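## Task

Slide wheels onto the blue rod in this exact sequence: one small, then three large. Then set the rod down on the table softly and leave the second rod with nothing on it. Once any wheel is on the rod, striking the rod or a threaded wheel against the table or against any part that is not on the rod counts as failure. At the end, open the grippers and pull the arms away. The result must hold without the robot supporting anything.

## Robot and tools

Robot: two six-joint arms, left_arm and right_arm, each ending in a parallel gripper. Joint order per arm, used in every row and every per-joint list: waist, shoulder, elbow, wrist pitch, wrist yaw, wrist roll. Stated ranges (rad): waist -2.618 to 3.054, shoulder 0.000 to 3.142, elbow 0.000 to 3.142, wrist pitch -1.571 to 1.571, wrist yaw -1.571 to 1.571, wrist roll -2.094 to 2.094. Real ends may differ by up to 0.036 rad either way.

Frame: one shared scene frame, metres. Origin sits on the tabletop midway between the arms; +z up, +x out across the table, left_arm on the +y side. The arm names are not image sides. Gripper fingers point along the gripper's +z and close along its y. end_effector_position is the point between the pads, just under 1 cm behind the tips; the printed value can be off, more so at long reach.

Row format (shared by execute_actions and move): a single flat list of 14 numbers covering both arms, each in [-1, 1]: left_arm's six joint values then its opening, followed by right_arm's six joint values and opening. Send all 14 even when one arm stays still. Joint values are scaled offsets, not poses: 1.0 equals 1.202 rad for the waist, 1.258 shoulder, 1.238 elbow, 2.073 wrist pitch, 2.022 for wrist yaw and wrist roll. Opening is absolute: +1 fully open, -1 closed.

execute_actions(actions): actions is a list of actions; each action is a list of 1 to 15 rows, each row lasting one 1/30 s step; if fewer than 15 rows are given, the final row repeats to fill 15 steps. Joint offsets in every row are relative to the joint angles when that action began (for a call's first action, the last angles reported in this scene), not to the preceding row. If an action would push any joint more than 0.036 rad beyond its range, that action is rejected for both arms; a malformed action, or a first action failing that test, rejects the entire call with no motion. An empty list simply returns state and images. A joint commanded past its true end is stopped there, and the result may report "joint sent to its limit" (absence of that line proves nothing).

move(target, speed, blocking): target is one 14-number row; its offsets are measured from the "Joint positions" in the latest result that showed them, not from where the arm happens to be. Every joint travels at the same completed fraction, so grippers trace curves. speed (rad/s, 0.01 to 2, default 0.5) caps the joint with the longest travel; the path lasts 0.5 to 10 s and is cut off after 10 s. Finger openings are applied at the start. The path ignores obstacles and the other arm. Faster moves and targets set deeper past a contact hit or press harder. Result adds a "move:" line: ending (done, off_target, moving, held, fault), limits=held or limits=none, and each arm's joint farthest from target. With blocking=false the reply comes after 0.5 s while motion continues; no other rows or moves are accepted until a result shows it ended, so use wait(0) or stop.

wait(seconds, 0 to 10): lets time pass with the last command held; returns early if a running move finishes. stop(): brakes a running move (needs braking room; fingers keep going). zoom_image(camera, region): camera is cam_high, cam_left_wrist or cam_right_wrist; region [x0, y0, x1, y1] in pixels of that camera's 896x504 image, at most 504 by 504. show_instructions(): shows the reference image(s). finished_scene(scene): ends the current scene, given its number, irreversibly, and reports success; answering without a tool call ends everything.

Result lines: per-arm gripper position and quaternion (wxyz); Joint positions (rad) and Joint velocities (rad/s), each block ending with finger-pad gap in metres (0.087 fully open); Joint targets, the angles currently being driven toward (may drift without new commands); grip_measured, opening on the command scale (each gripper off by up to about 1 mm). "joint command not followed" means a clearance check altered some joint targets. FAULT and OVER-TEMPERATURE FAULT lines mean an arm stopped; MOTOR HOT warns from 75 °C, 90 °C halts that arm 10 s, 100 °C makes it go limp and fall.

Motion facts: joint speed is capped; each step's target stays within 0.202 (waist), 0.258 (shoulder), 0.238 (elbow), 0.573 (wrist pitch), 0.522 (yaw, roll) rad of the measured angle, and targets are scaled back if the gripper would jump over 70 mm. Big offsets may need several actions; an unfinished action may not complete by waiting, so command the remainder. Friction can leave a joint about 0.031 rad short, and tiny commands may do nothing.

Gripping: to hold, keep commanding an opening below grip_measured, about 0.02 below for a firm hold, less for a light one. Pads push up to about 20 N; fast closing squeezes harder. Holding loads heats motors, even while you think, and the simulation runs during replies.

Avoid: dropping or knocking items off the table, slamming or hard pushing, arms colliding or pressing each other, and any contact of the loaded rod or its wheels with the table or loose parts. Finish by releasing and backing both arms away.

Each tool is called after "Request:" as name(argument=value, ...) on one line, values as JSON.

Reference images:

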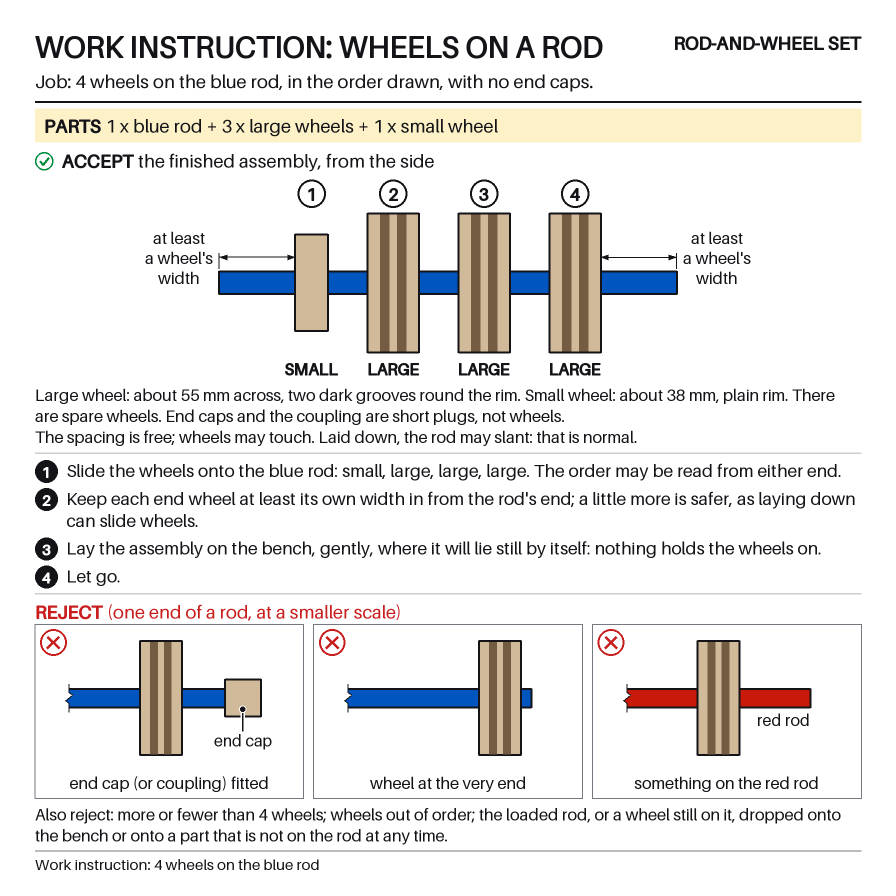

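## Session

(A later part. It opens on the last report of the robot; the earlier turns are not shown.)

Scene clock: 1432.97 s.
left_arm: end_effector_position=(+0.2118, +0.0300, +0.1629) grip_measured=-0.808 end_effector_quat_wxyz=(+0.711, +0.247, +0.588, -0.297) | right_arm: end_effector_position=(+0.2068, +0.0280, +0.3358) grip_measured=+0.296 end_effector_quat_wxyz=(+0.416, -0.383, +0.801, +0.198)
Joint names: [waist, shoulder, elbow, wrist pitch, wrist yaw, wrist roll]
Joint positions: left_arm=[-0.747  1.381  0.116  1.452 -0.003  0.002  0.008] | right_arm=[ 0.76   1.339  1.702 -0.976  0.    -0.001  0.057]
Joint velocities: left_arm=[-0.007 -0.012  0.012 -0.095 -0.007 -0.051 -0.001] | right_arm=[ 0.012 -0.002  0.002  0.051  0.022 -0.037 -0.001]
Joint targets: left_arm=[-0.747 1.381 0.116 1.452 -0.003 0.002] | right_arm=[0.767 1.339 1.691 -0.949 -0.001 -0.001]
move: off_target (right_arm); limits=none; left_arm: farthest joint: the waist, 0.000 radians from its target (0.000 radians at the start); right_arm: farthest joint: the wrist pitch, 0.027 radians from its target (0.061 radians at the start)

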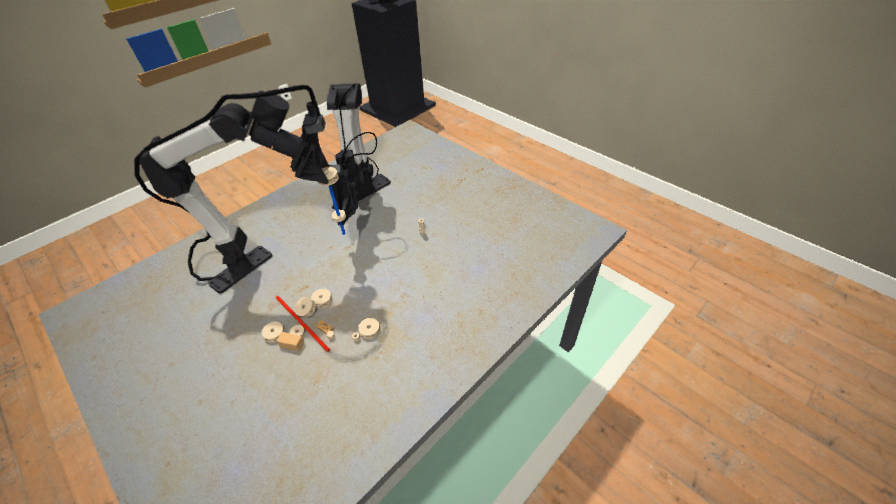

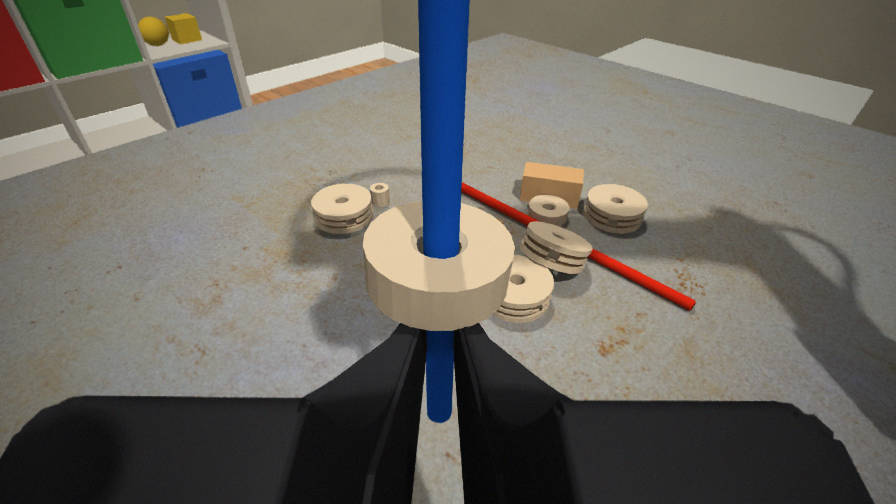

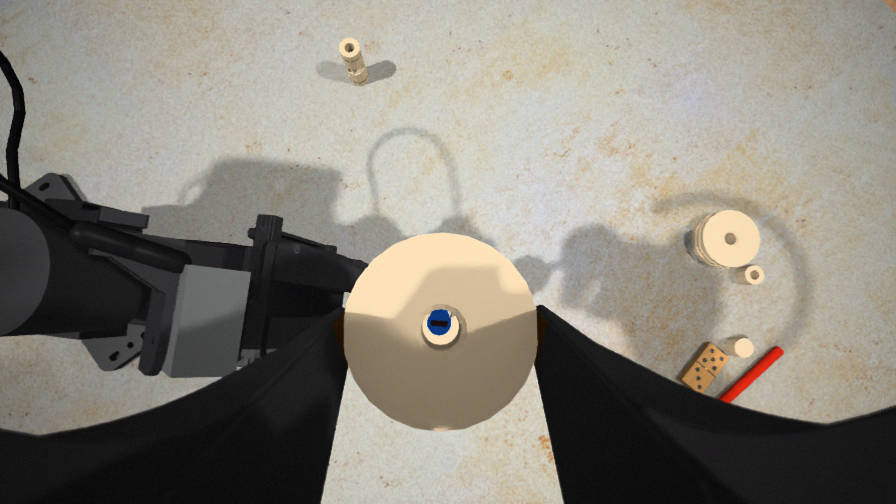

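Request:
move(target=[0,0,0,0,0,0,-0.86,0,-0.0495,-0.1034,0.0500,0,0,0.22], speed=0.2)

Request:
zoom_image(camera="cam_right_wrist", region=[380, 270, 500, 390])

Scene clock: 1486.13 s.
left_arm: end_effector_position=(+0.2118, +0.0300, +0.1629) grip_measured=-0.808 end_effector_quat_wxyz=(+0.711, +0.247, +0.588, -0.297) | right_arm: end_effector_position=(+0.2067, +0.0279, +0.3170) grip_measured=+0.296 end_effector_quat_wxyz=(+0.416, -0.383, +0.801, +0.198)
Joint names: [waist, shoulder, elbow, wrist pitch, wrist yaw, wrist roll]
Joint positions: left_arm=[-0.747  1.381  0.116  1.452 -0.003  0.002  0.008] | right_arm=[ 0.76   1.298  1.585 -0.899  0.    -0.001  0.057]
Joint velocities: left_arm=[-0.007  0.002 -0.007  0.007  0.051  0.007 -0.001] | right_arm=[ 0.017 -0.002 -0.002 -0.007 -0.022  0.051 -0.   ]
Joint targets: left_arm=[-0.747 1.381 0.116 1.452 -0.003 0.002] | right_arm=[0.760 1.277 1.574 -0.872 0.000 -0.001]
move: off_target (right_arm); limits=none; left_arm: farthest joint: the waist, 0.000 radians from its target (0.000 radians at the start); right_arm: farthest joint: the wrist pitch, 0.027 radians from its target (0.103 radians at the start)

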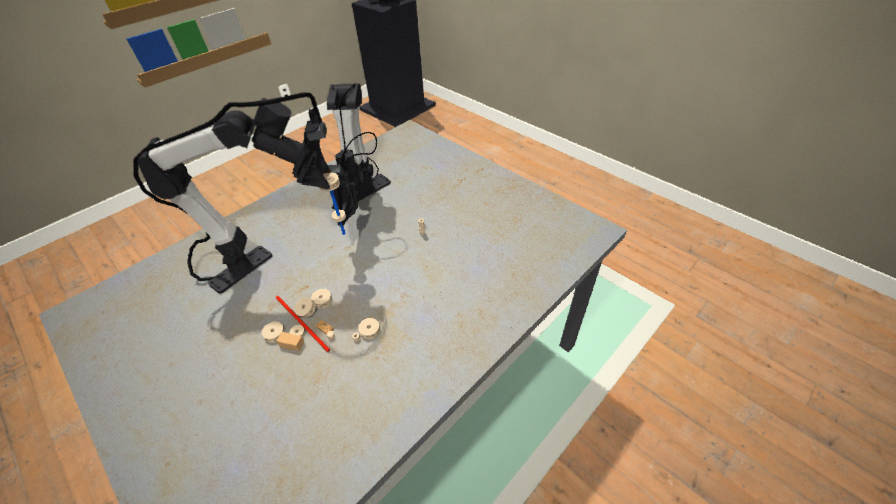

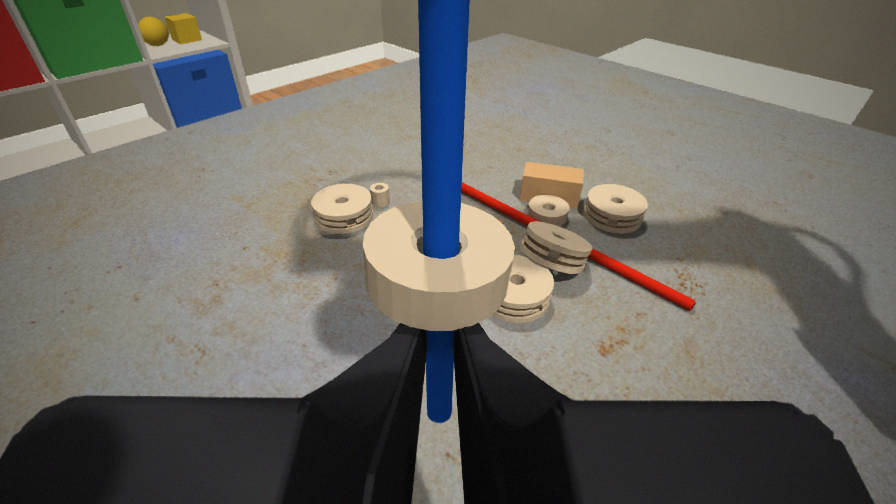

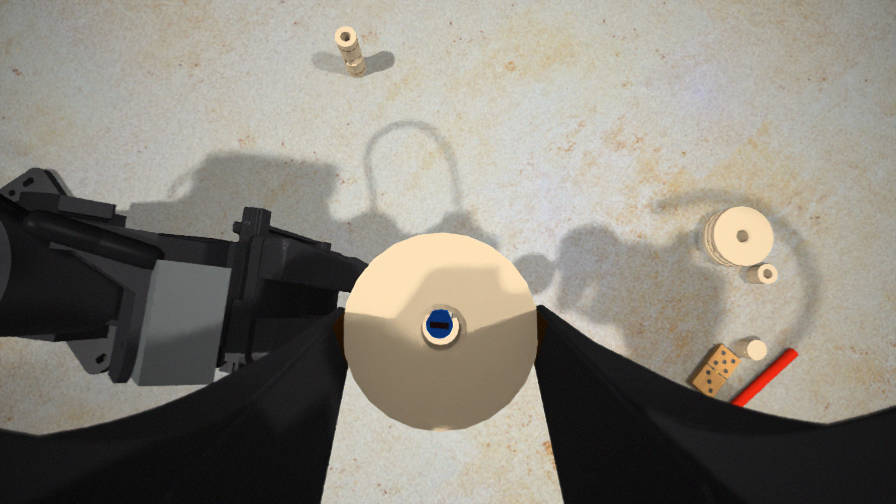

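Region (380, 270, 500, 390) of cam_right_wrist's 896x504 image, scaled by 4.200, with more detail than that image has.

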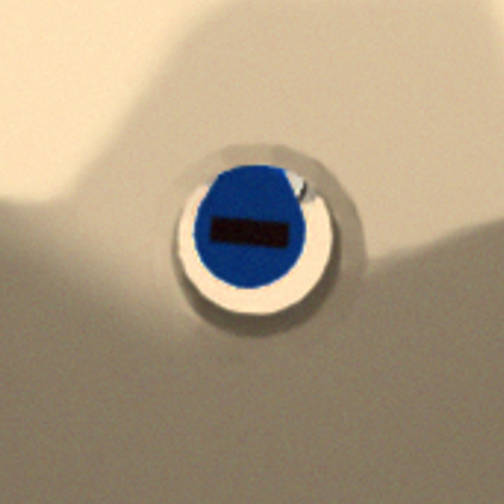

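Request:
execute_actions(actions=[[[0,0,0,0,0,0,-0.86,0,-0.0244,-0.0318,0.0265,0,0,0.22],[0,0,0,0,0,0,-0.86,0,-0.0269,-0.0400,0.0299,0,0,0.22],[0,0,0,0,0,0,-0.86,0,-0.0294,-0.0481,0.0333,0,0,0.22],[0,0,0,0,0,0,-0.86,0,-0.0319,-0.0563,0.0366,0,0,0.22],[0,0,0,0,0,0,-0.86,0,-0.0344,-0.0645,0.0400,0,0,0.22],[0,0,0,0,0,0,-0.86,0,-0.0369,-0.0727,0.0434,0,0,0.22],[0,0,0,0,0,0,-0.86,0,-0.0394,-0.0809,0.0468,0,0,0.22],[0,0,0,0,0,0,-0.86,0,-0.0419,-0.0890,0.0501,0,0,0.22],[0,0,0,0,0,0,-0.86,0,-0.0444,-0.0972,0.0535,0,0,0.22],[0,0,0,0,0,0,-0.86,0,-0.0469,-0.1054,0.0569,0,0,0.22],[0,0,0,0,0,0,-0.86,0,-0.0493,-0.1136,0.0603,0,0,0.22],[0,0,0,0,0,0,-0.86,0,-0.0518,-0.1218,0.0636,0,0,0.22],[0,0,0,0,0,0,-0.86,0,-0.0543,-0.1299,0.0670,0,0,0.22],[0,0,0,0,0,0,-0.86,0,-0.0568,-0.1381,0.0704,0,0,0.22],[0,0,0,0,0,0,-0.86,0,-0.0593,-0.1463,0.0737,0,0,0.22]],[[0,0,0,0,0,0,-0.86,0,-0.0230,-0.0297,0.0260,0,0,0.22],[0,0,0,0,0,0,-0.86,0,-0.0250,-0.0372,0.0293,0,0,0.22],[0,0,0,0,0,0,-0.86,0,-0.0270,-0.0446,0.0325,0,0,0.22],[0,0,0,0,0,0,-0.86,0,-0.0290,-0.0521,0.0358,0,0,0.22],[0,0,0,0,0,0,-0.86,0,-0.0309,-0.0595,0.0390,0,0,0.22],[0,0,0,0,0,0,-0.86,0,-0.0329,-0.0669,0.0423,0,0,0.22],[0,0,0,0,0,0,-0.86,0,-0.0349,-0.0744,0.0455,0,0,0.22],[0,0,0,0,0,0,-0.86,0,-0.0368,-0.0818,0.0488,0,0,0.22],[0,0,0,0,0,0,-0.86,0,-0.0388,-0.0893,0.0520,0,0,0.22],[0,0,0,0,0,0,-0.86,0,-0.0408,-0.0967,0.0553,0,0,0.22],[0,0,0,0,0,0,-0.86,0,-0.0428,-0.1042,0.0585,0,0,0.22],[0,0,0,0,0,0,-0.86,0,-0.0447,-0.1116,0.0617,0,0,0.22],[0,0,0,0,0,0,-0.86,0,-0.0467,-0.1190,0.0617,0,0,0.22],[0,0,0,0,0,0,-0.86,0,-0.0471,-0.1205,0.0617,0,0,0.22],[0,0,0,0,0,0,-0.86,0,-0.0471,-0.1205,0.0617,0,0,0.22]]])

Request:
wait(seconds=0.3)

Scene clock: 1555.67 s.
left_arm: end_effector_position=(+0.2118, +0.0300, +0.1629) grip_measured=-0.808 end_effector_quat_wxyz=(+0.711, +0.247, +0.588, -0.297) | right_arm: end_effector_position=(+0.2057, +0.0266, +0.2604) grip_measured=+0.296 end_effector_quat_wxyz=(+0.410, -0.384, +0.804, +0.196)
Joint names: [waist, shoulder, elbow, wrist pitch, wrist yaw, wrist roll]
Joint positions: left_arm=[-0.747  1.381  0.116  1.452 -0.003  0.002  0.008] | right_arm=[ 0.76   1.217  1.297 -0.707  0.    -0.001  0.057]
Joint velocities: left_arm=[ 0.012  0.012 -0.007  0.022  0.022  0.051 -0.001] | right_arm=[-0.002 -0.017 -0.105  0.11  -0.022 -0.051  0.002]
Joint targets: left_arm=[-0.747 1.381 0.116 1.452 -0.003 0.002] | right_arm=[0.760 1.193 1.282 -0.674 0.000 -0.001]

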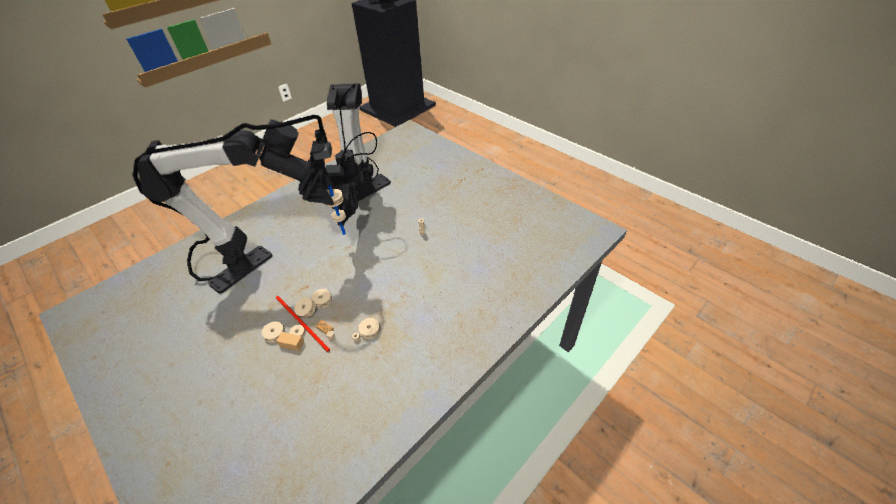

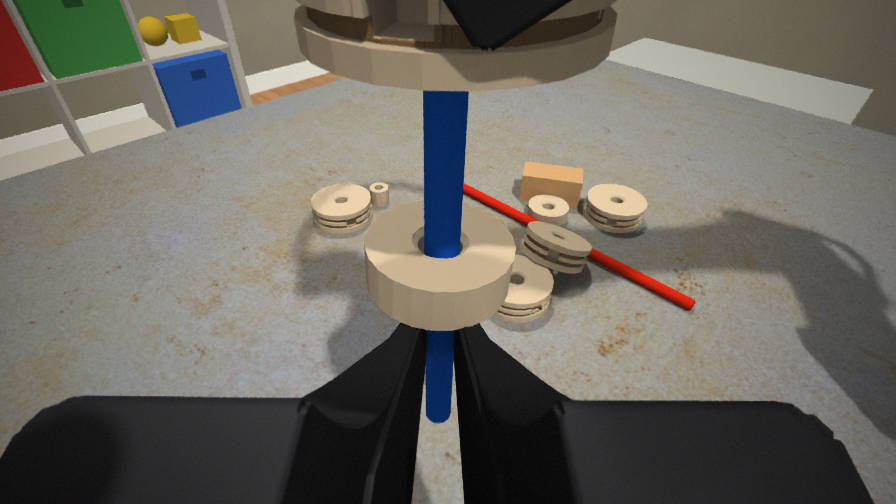

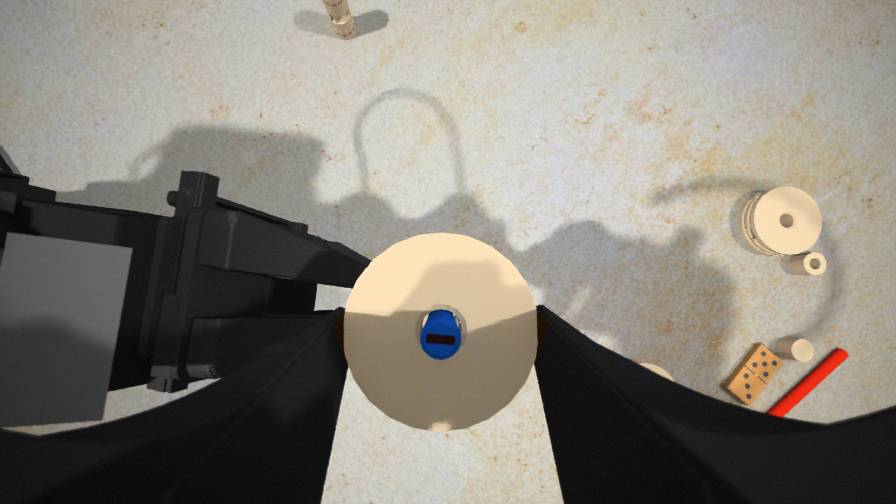

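Scene clock: 1555.97 s.
left_arm: end_effector_position=(+0.2118, +0.0300, +0.1629) grip_measured=-0.808 end_effector_quat_wxyz=(+0.711, +0.247, +0.588, -0.297) | right_arm: end_effector_position=(+0.2062, +0.0273, +0.2597) grip_measured=+0.296 end_effector_quat_wxyz=(+0.411, -0.384, +0.803, +0.196)
Joint names: [waist, shoulder, elbow, wrist pitch, wrist yaw, wrist roll]
Joint positions: left_arm=[-0.747  1.381  0.116  1.452 -0.003  0.002  0.008] | right_arm=[ 0.76   1.217  1.292 -0.7    0.    -0.001  0.057]
Joint velocities: left_arm=[-0.012  0.027 -0.012 -0.051 -0.022 -0.066  0.001] | right_arm=[-0.012 -0.002 -0.007 -0.066 -0.037  0.022 -0.   ]
Joint targets: left_arm=[-0.747 1.381 0.116 1.452 -0.003 0.002] | right_arm=[0.760 1.193 1.281 -0.674 0.000 -0.001]
wait: 0.30 s; at rest by 0.27 s

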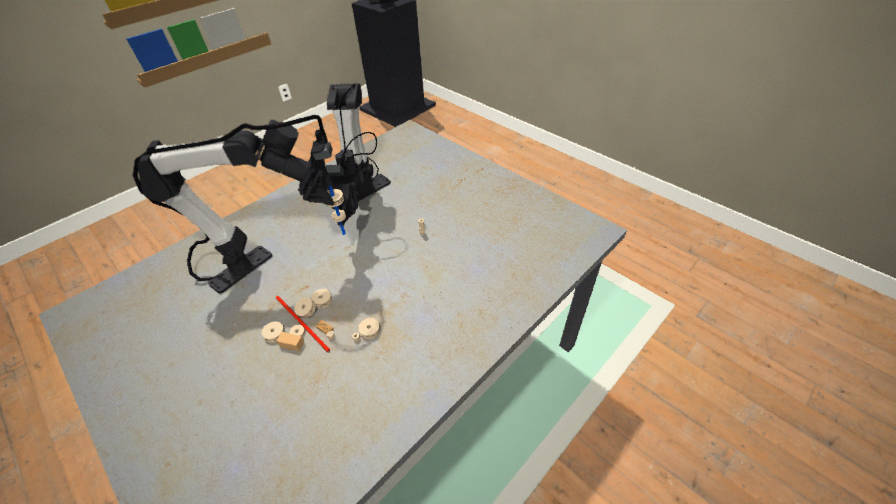

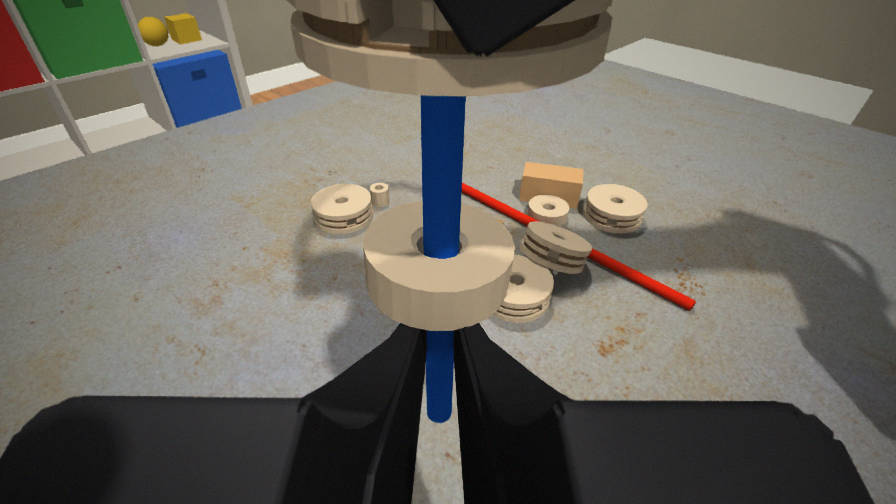

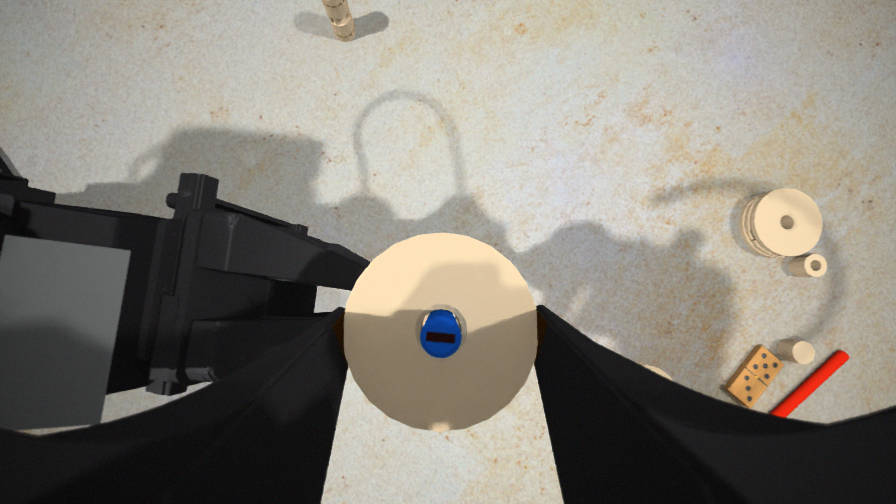

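Request:
execute_actions(actions=[[[0,0,0,0,0,0,-0.86,0,-0.0221,-0.0273,0.0310,0,0,0.22],[0,0,0,0,0,0,-0.86,0,-0.0235,-0.0339,0.0345,0,0,0.22],[0,0,0,0,0,0,-0.86,0,-0.0249,-0.0405,0.0380,0,0,0.22],[0,0,0,0,0,0,-0.86,0,-0.0262,-0.0471,0.0416,0,0,0.22],[0,0,0,0,0,0,-0.86,0,-0.0276,-0.0536,0.0451,0,0,0.22],[0,0,0,0,0,0,-0.86,0,-0.0290,-0.0602,0.0486,0,0,0.22],[0,0,0,0,0,0,-0.86,0,-0.0303,-0.0668,0.0521,0,0,0.22],[0,0,0,0,0,0,-0.86,0,-0.0317,-0.0734,0.0556,0,0,0.22],[0,0,0,0,0,0,-0.86,0,-0.0331,-0.0799,0.0591,0,0,0.22],[0,0,0,0,0,0,-0.86,0,-0.0344,-0.0865,0.0627,0,0,0.22],[0,0,0,0,0,0,-0.86,0,-0.0358,-0.0931,0.0662,0,0,0.22],[0,0,0,0,0,0,-0.86,0,-0.0372,-0.0997,0.0697,0,0,0.22],[0,0,0,0,0,0,-0.86,0,-0.0385,-0.1062,0.0732,0,0,0.22],[0,0,0,0,0,0,-0.86,0,-0.0399,-0.1128,0.0767,0,0,0.22],[0,0,0,0,0,0,-0.86,0,-0.0413,-0.1194,0.0802,0,0,0.22]],[[0,0,0,0,0,0,-0.86,0,-0.0205,-0.0236,0.0273,0,0,0.22],[0,0,0,0,0,0,-0.86,0,-0.0213,-0.0289,0.0299,0,0,0.22],[0,0,0,0,0,0,-0.86,0,-0.0221,-0.0342,0.0326,0,0,0.22],[0,0,0,0,0,0,-0.86,0,-0.0229,-0.0394,0.0352,0,0,0.22],[0,0,0,0,0,0,-0.86,0,-0.0237,-0.0447,0.0379,0,0,0.22],[0,0,0,0,0,0,-0.86,0,-0.0245,-0.0500,0.0405,0,0,0.22],[0,0,0,0,0,0,-0.86,0,-0.0253,-0.0552,0.0432,0,0,0.22],[0,0,0,0,0,0,-0.86,0,-0.0262,-0.0605,0.0458,0,0,0.22],[0,0,0,0,0,0,-0.86,0,-0.0270,-0.0658,0.0485,0,0,0.22],[0,0,0,0,0,0,-0.86,0,-0.0278,-0.0710,0.0512,0,0,0.22],[0,0,0,0,0,0,-0.86,0,-0.0286,-0.0763,0.0529,0,0,0.22],[0,0,0,0,0,0,-0.86,0,-0.0294,-0.0816,0.0529,0,0,0.22],[0,0,0,0,0,0,-0.86,0,-0.0302,-0.0868,0.0529,0,0,0.22],[0,0,0,0,0,0,-0.86,0,-0.0308,-0.0879,0.0529,0,0,0.22],[0,0,0,0,0,0,-0.86,0,-0.0308,-0.0879,0.0529,0,0,0.22]]])

Request:
wait(seconds=0.3)

Scene clock: 1597.70 s.
left_arm: end_effector_position=(+0.2118, +0.0300, +0.1629) grip_measured=-0.808 end_effector_quat_wxyz=(+0.711, +0.247, +0.588, -0.297) | right_arm: end_effector_position=(+0.2066, +0.0277, +0.2126) grip_measured=+0.296 end_effector_quat_wxyz=(+0.413, -0.383, +0.802, +0.197)
Joint names: [waist, shoulder, elbow, wrist pitch, wrist yaw, wrist roll]
Joint positions: left_arm=[-0.747  1.381  0.116  1.452 -0.003  0.002  0.008] | right_arm=[ 0.76   1.175  1.072 -0.517  0.    -0.001  0.057]
Joint velocities: left_arm=[-0.012 -0.007 -0.017 -0.066 -0.007  0.007 -0.001] | right_arm=[-0.007  0.032 -0.09   0.066 -0.081  0.022 -0.   ]
Joint targets: left_arm=[-0.747 1.381 0.116 1.452 -0.003 0.002] | right_arm=[0.760 1.152 1.059 -0.481 0.000 -0.001]

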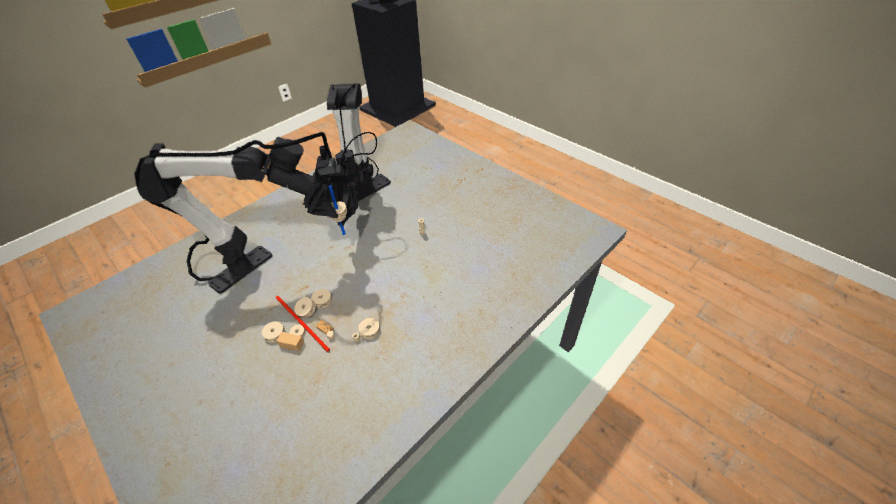

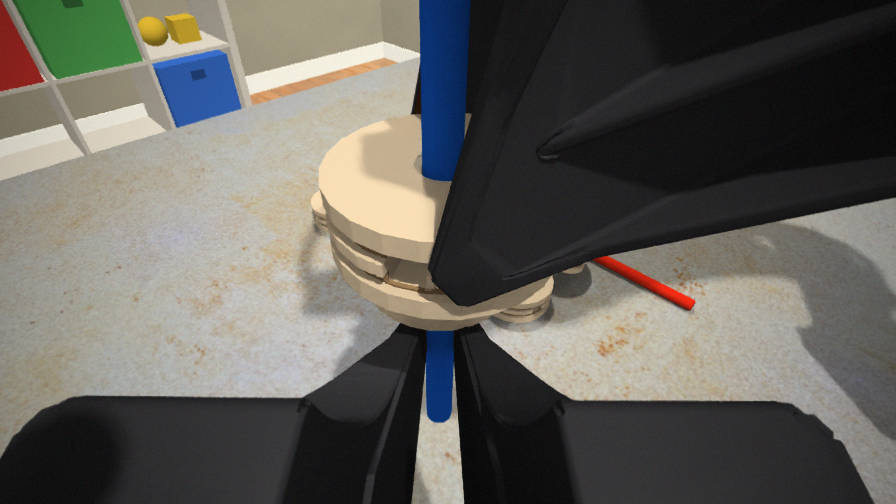

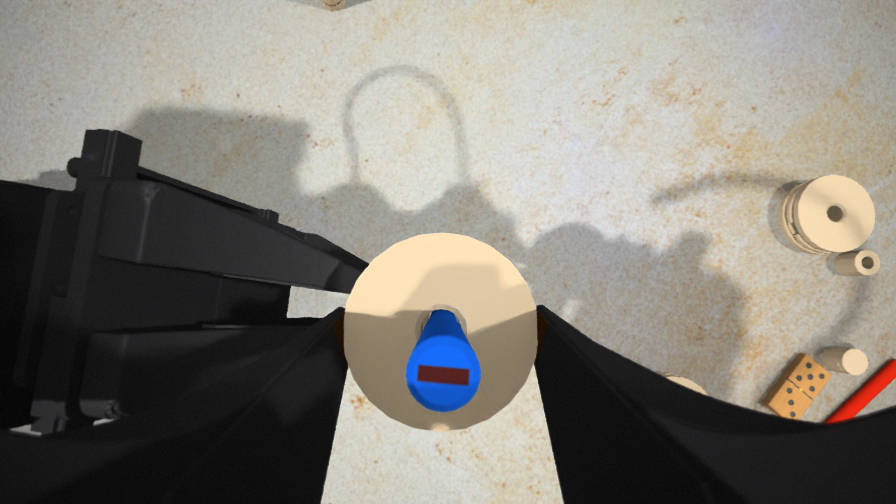

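Scene clock: 1598.00 s.
left_arm: end_effector_position=(+0.2118, +0.0300, +0.1629) grip_measured=-0.808 end_effector_quat_wxyz=(+0.711, +0.247, +0.588, -0.297) | right_arm: end_effector_position=(+0.2072, +0.0285, +0.2126) grip_measured=+0.296 end_effector_quat_wxyz=(+0.415, -0.383, +0.801, +0.198)
Joint names: [waist, shoulder, elbow, wrist pitch, wrist yaw, wrist roll]
Joint positions: left_arm=[-0.747  1.381  0.116  1.452 -0.003  0.002  0.008] | right_arm=[ 0.76   1.175  1.069 -0.509  0.    -0.001  0.057]
Joint velocities: left_arm=[-0.007 -0.017 -0.007 -0.022 -0.022  0.037  0.001] | right_arm=[ 0.007  0.007 -0.012 -0.125  0.066 -0.022  0.   ]
Joint targets: left_arm=[-0.747 1.381 0.116 1.452 -0.003 0.002] | right_arm=[0.760 1.152 1.059 -0.481 0.000 -0.001]
wait: 0.30 s; no rest

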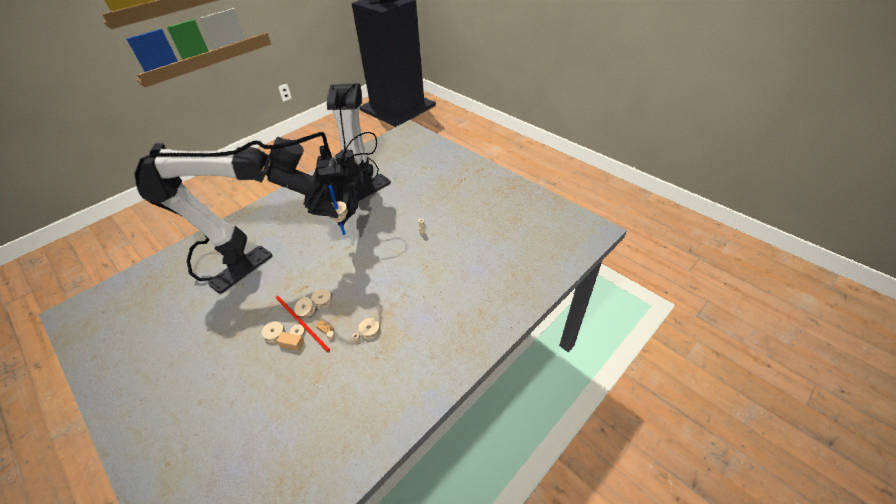

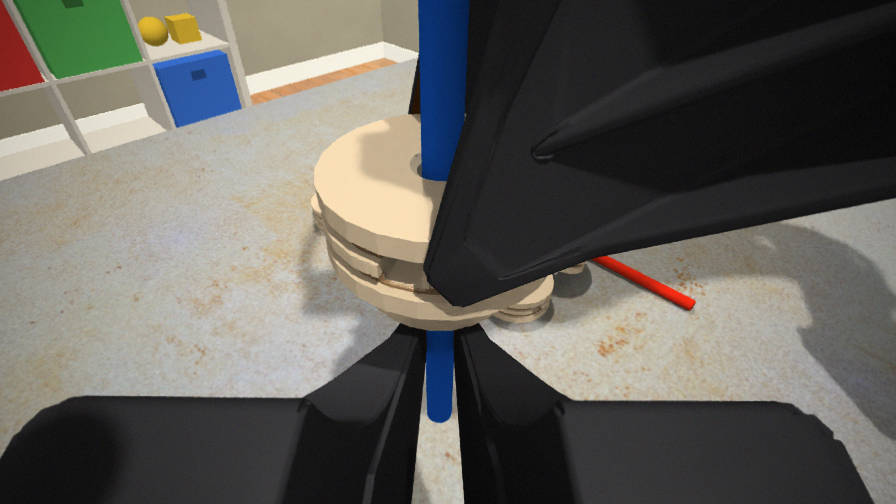

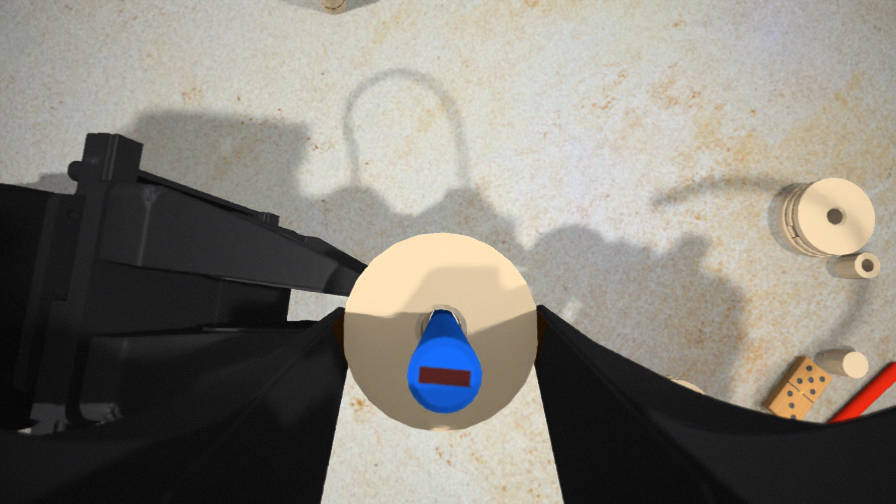

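Request:
execute_actions(actions=[[[0,0,0,0,0,0,-0.86,0,0,0,0,0,0,0.30],[0,0,0,0,0,0,-0.86,0,0,0,0,0,0,0.32],[0,0,0,0,0,0,-0.86,0,0,0,0,0,0,0.35],[0,0,0,0,0,0,-0.86,0,0,0,0,0,0,0.39],[0,0,0,0,0,0,-0.86,0,0,0,0,0,0,0.44],[0,0,0,0,0,0,-0.86,0,0,0,0,0,0,0.44],[0,0,0,0,0,0,-0.86,0,0,0,0,0,0,0.44],[0,0,0,0,0,0,-0.86,0,-0.02,0,-0.005,0,0,0.44],[0,0,0,0,0,0,-0.86,0,-0.03,0,-0.012,0,0,0.44],[0,0,0,0,0,0,-0.86,0,-0.04,0,-0.018,0,0,0.44],[0,0,0,0,0,0,-0.86,0,-0.05,0,-0.024,0,0,0.44],[0,0,0,0,0,0,-0.86,0,-0.06,0,-0.030,0,0,0.44],[0,0,0,0,0,0,-0.86,0,-0.07,0,-0.036,0,0,0.44],[0,0,0,0,0,0,-0.86,0,-0.08,0,-0.042,0,0,0.44],[0,0,0,0,0,0,-0.86,0,-0.09,0,-0.048,0,0,0.44]],[[0,0,0,0,0,0,-0.86,0,-0.045,0,-0.024,0,0,0.44],[0,0,0,0,0,0,-0.86,0,-0.055,0,-0.030,0,0,0.44],[0,0,0,0,0,0,-0.86,0,-0.065,0,-0.036,0,0,0.44],[0,0,0,0,0,0,-0.86,0,-0.075,0,-0.042,0,0,0.44],[0,0,0,0,0,0,-0.86,0,-0.085,0,-0.048,0,0,0.44],[0,0,0,0,0,0,-0.86,0,-0.095,0,-0.054,0,0,0.44],[0,0,0,0,0,0,-0.86,0,-0.105,0,-0.060,0,0,0.44],[0,0,0,0,0,0,-0.86,0,-0.115,0,-0.066,0,0,0.44],[0,0,0,0,0,0,-0.86,0,-0.125,0,-0.072,0,0,0.44]]])

Scene clock: 1633.27 s.
left_arm: end_effector_position=(+0.2118, +0.0300, +0.1628) grip_measured=-0.808 end_effector_quat_wxyz=(+0.710, +0.247, +0.588, -0.297) | right_arm: end_effector_position=(+0.1722, -0.0148, +0.2448) grip_measured=+0.440 end_effector_quat_wxyz=(+0.430, -0.379, +0.793, +0.205)
Joint names: [waist, shoulder, elbow, wrist pitch, wrist yaw, wrist roll]
Joint positions: left_arm=[-0.747  1.381  0.116  1.452 -0.003  0.002  0.008] | right_arm=[ 0.76   0.961  1.069 -0.685  0.    -0.001  0.063]
Joint velocities: left_arm=[ 0.002  0.017 -0.012  0.051 -0.051  0.007  0.   ] | right_arm=[-0.022 -0.007  0.002 -0.212 -0.051 -0.051  0.001]
Joint targets: left_arm=[-0.747 1.381 0.116 1.452 -0.003 0.002] | right_arm=[0.760 0.950 1.069 -0.708 0.000 -0.001]

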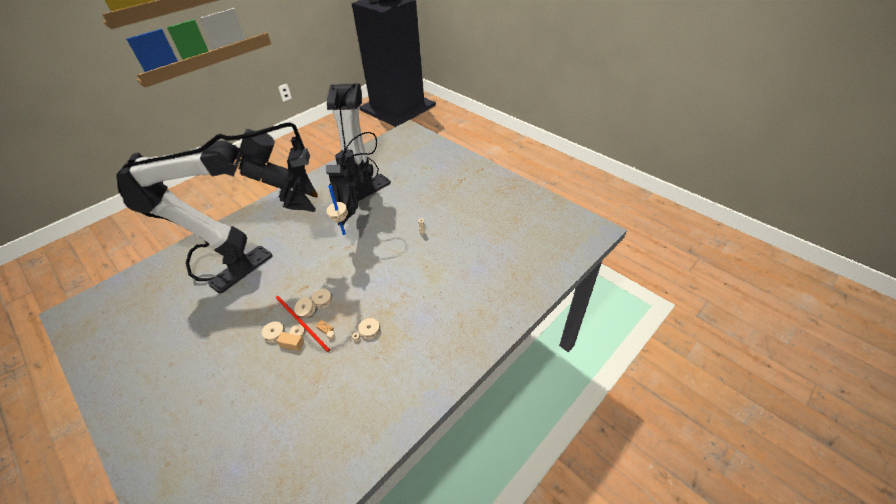

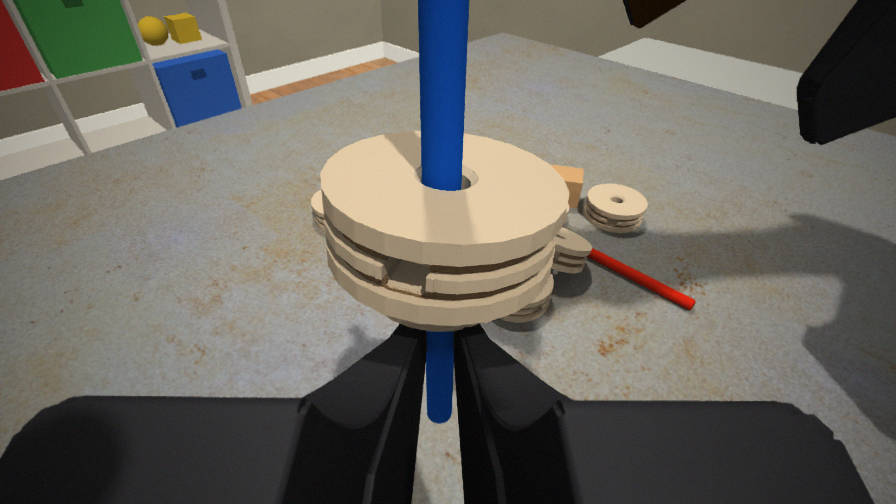

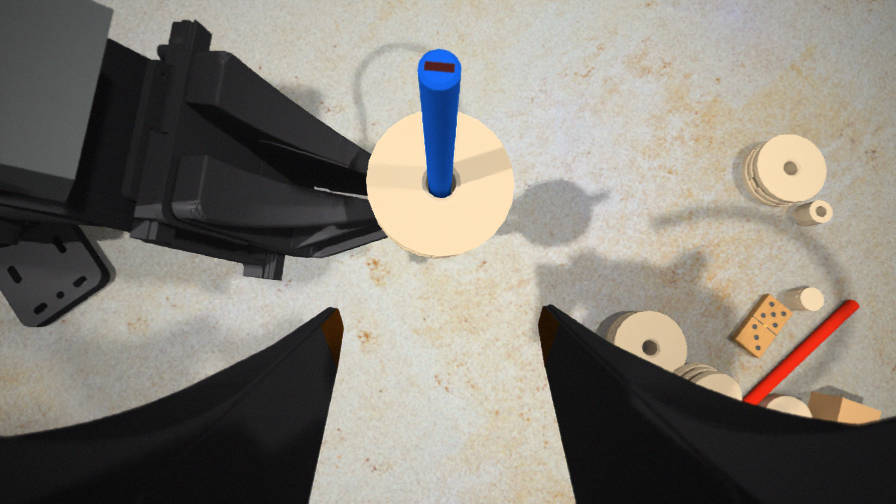

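Request:
move(target=[0,0,0,0,0,0,-0.86,-0.8835,0.1296,-0.5695,0.4014,0,0,0.44], speed=0.8)

Scene clock: 1643.67 s.
left_arm: end_effector_position=(+0.2118, +0.0300, +0.1628) grip_measured=-0.808 end_effector_quat_wxyz=(+0.710, +0.247, +0.588, -0.297) | right_arm: end_effector_position=(+0.2883, -0.2915, +0.0515) grip_measured=+0.440 end_effector_quat_wxyz=(+0.459, +0.072, +0.885, -0.038)
Joint names: [waist, shoulder, elbow, wrist pitch, wrist yaw, wrist roll]
Joint positions: left_arm=[-0.747  1.381  0.116  1.452 -0.003  0.002  0.008] | right_arm=[-0.294  1.11   0.371  0.125 -0.001 -0.001  0.063]
Joint velocities: left_arm=[-0.012  0.017 -0.002  0.022  0.007 -0.051  0.   ] | right_arm=[-0.002  0.022 -0.007  0.022 -0.051 -0.007 -0.001]
Joint targets: left_arm=[-0.747 1.381 0.116 1.452 -0.003 0.002] | right_arm=[-0.302 1.124 0.364 0.147 0.000 -0.001]
move: off_target (right_arm); limits=none; left_arm: farthest joint: the waist, 0.000 radians from its target (0.000 radians at the start); right_arm: farthest joint: the wrist pitch, 0.022 radians from its target (0.846 radians at the start)

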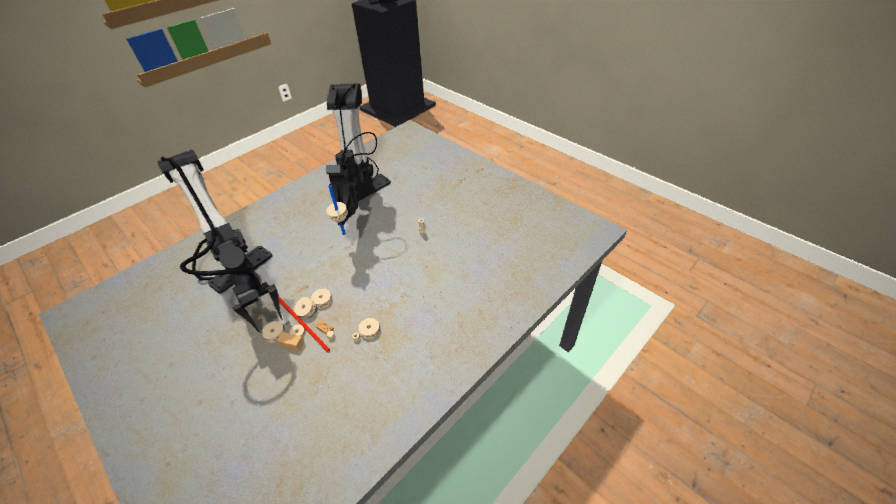

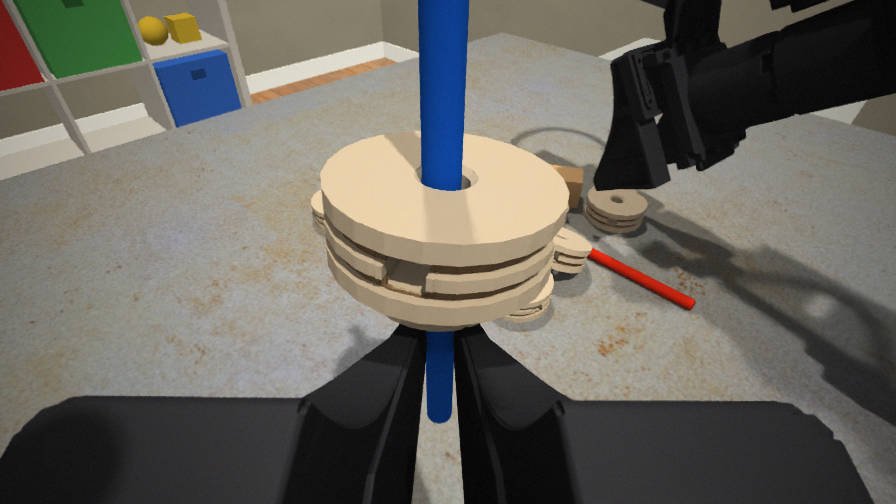

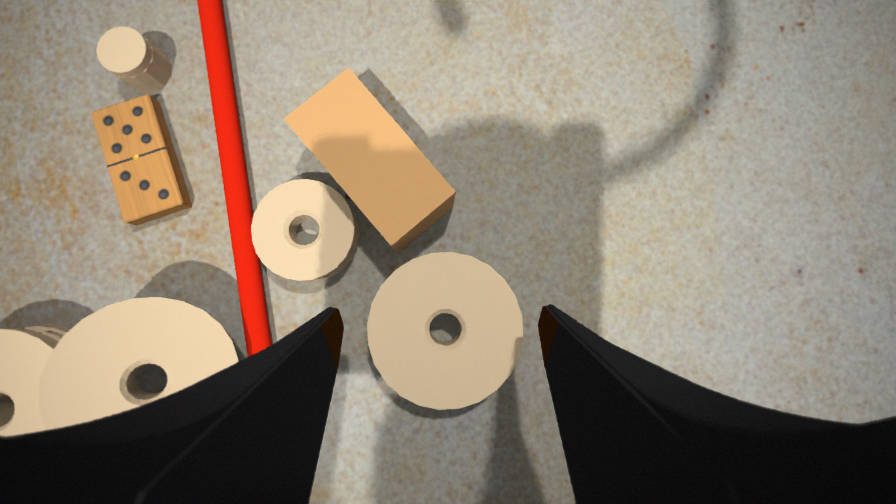

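Request:
move(target=[0,0,0,0,0,0,-0.86,0,0.1138,-0.0901,0.1233,0,0,0.52], speed=0.3)

Scene clock: 1672.63 s.
left_arm: end_effector_position=(+0.2118, +0.0300, +0.1628) grip_measured=-0.808 end_effector_quat_wxyz=(+0.710, +0.247, +0.588, -0.297) | right_arm: end_effector_position=(+0.2872, -0.2913, +0.0183) grip_measured=+0.520 end_effector_quat_wxyz=(+0.461, +0.072, +0.884, -0.038)
Joint names: [waist, shoulder, elbow, wrist pitch, wrist yaw, wrist roll]
Joint positions: left_arm=[-0.747  1.381  0.116  1.452 -0.003  0.002  0.008] | right_arm=[-0.294  1.239  0.271  0.358 -0.001 -0.001  0.066]
Joint velocities: left_arm=[-0.007 -0.012  0.012  0.007 -0.022  0.007  0.001] | right_arm=[-0.007 -0.012 -0.007 -0.022 -0.007 -0.037 -0.001]
Joint targets: left_arm=[-0.747 1.381 0.116 1.452 -0.003 0.002] | right_arm=[-0.294 1.254 0.260 0.381 -0.001 -0.001]
move: off_target (right_arm); limits=none; left_arm: farthest joint: the waist, 0.000 radians from its target (0.000 radians at the start); right_arm: farthest joint: the wrist pitch, 0.022 radians from its target (0.255 radians at the start)

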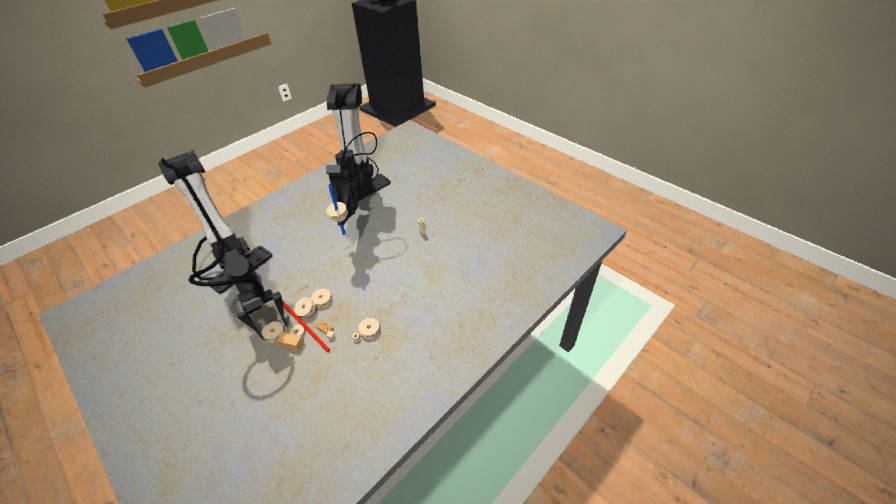

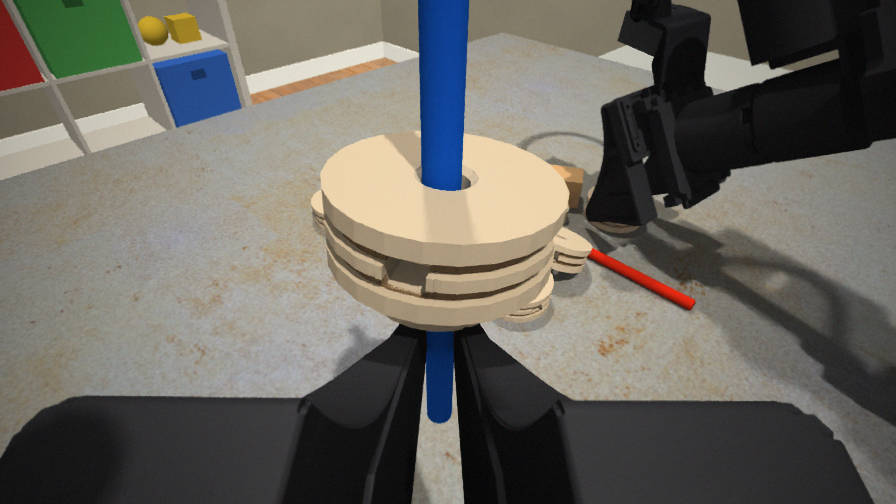

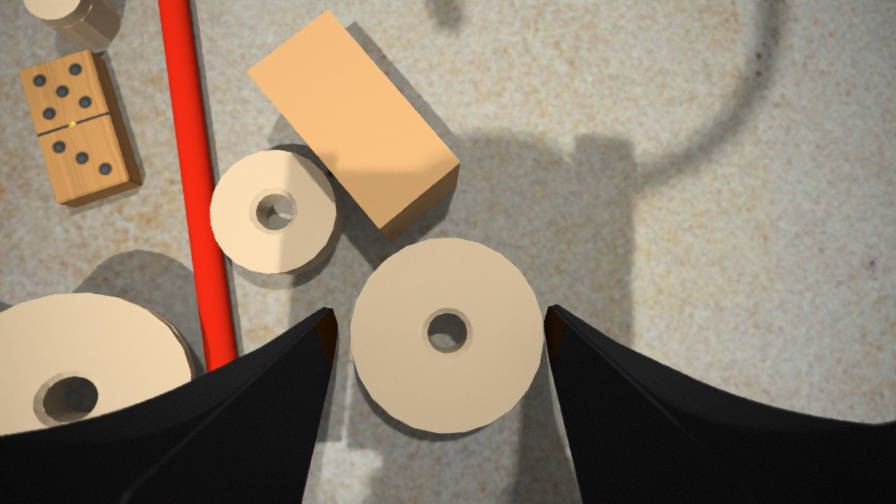

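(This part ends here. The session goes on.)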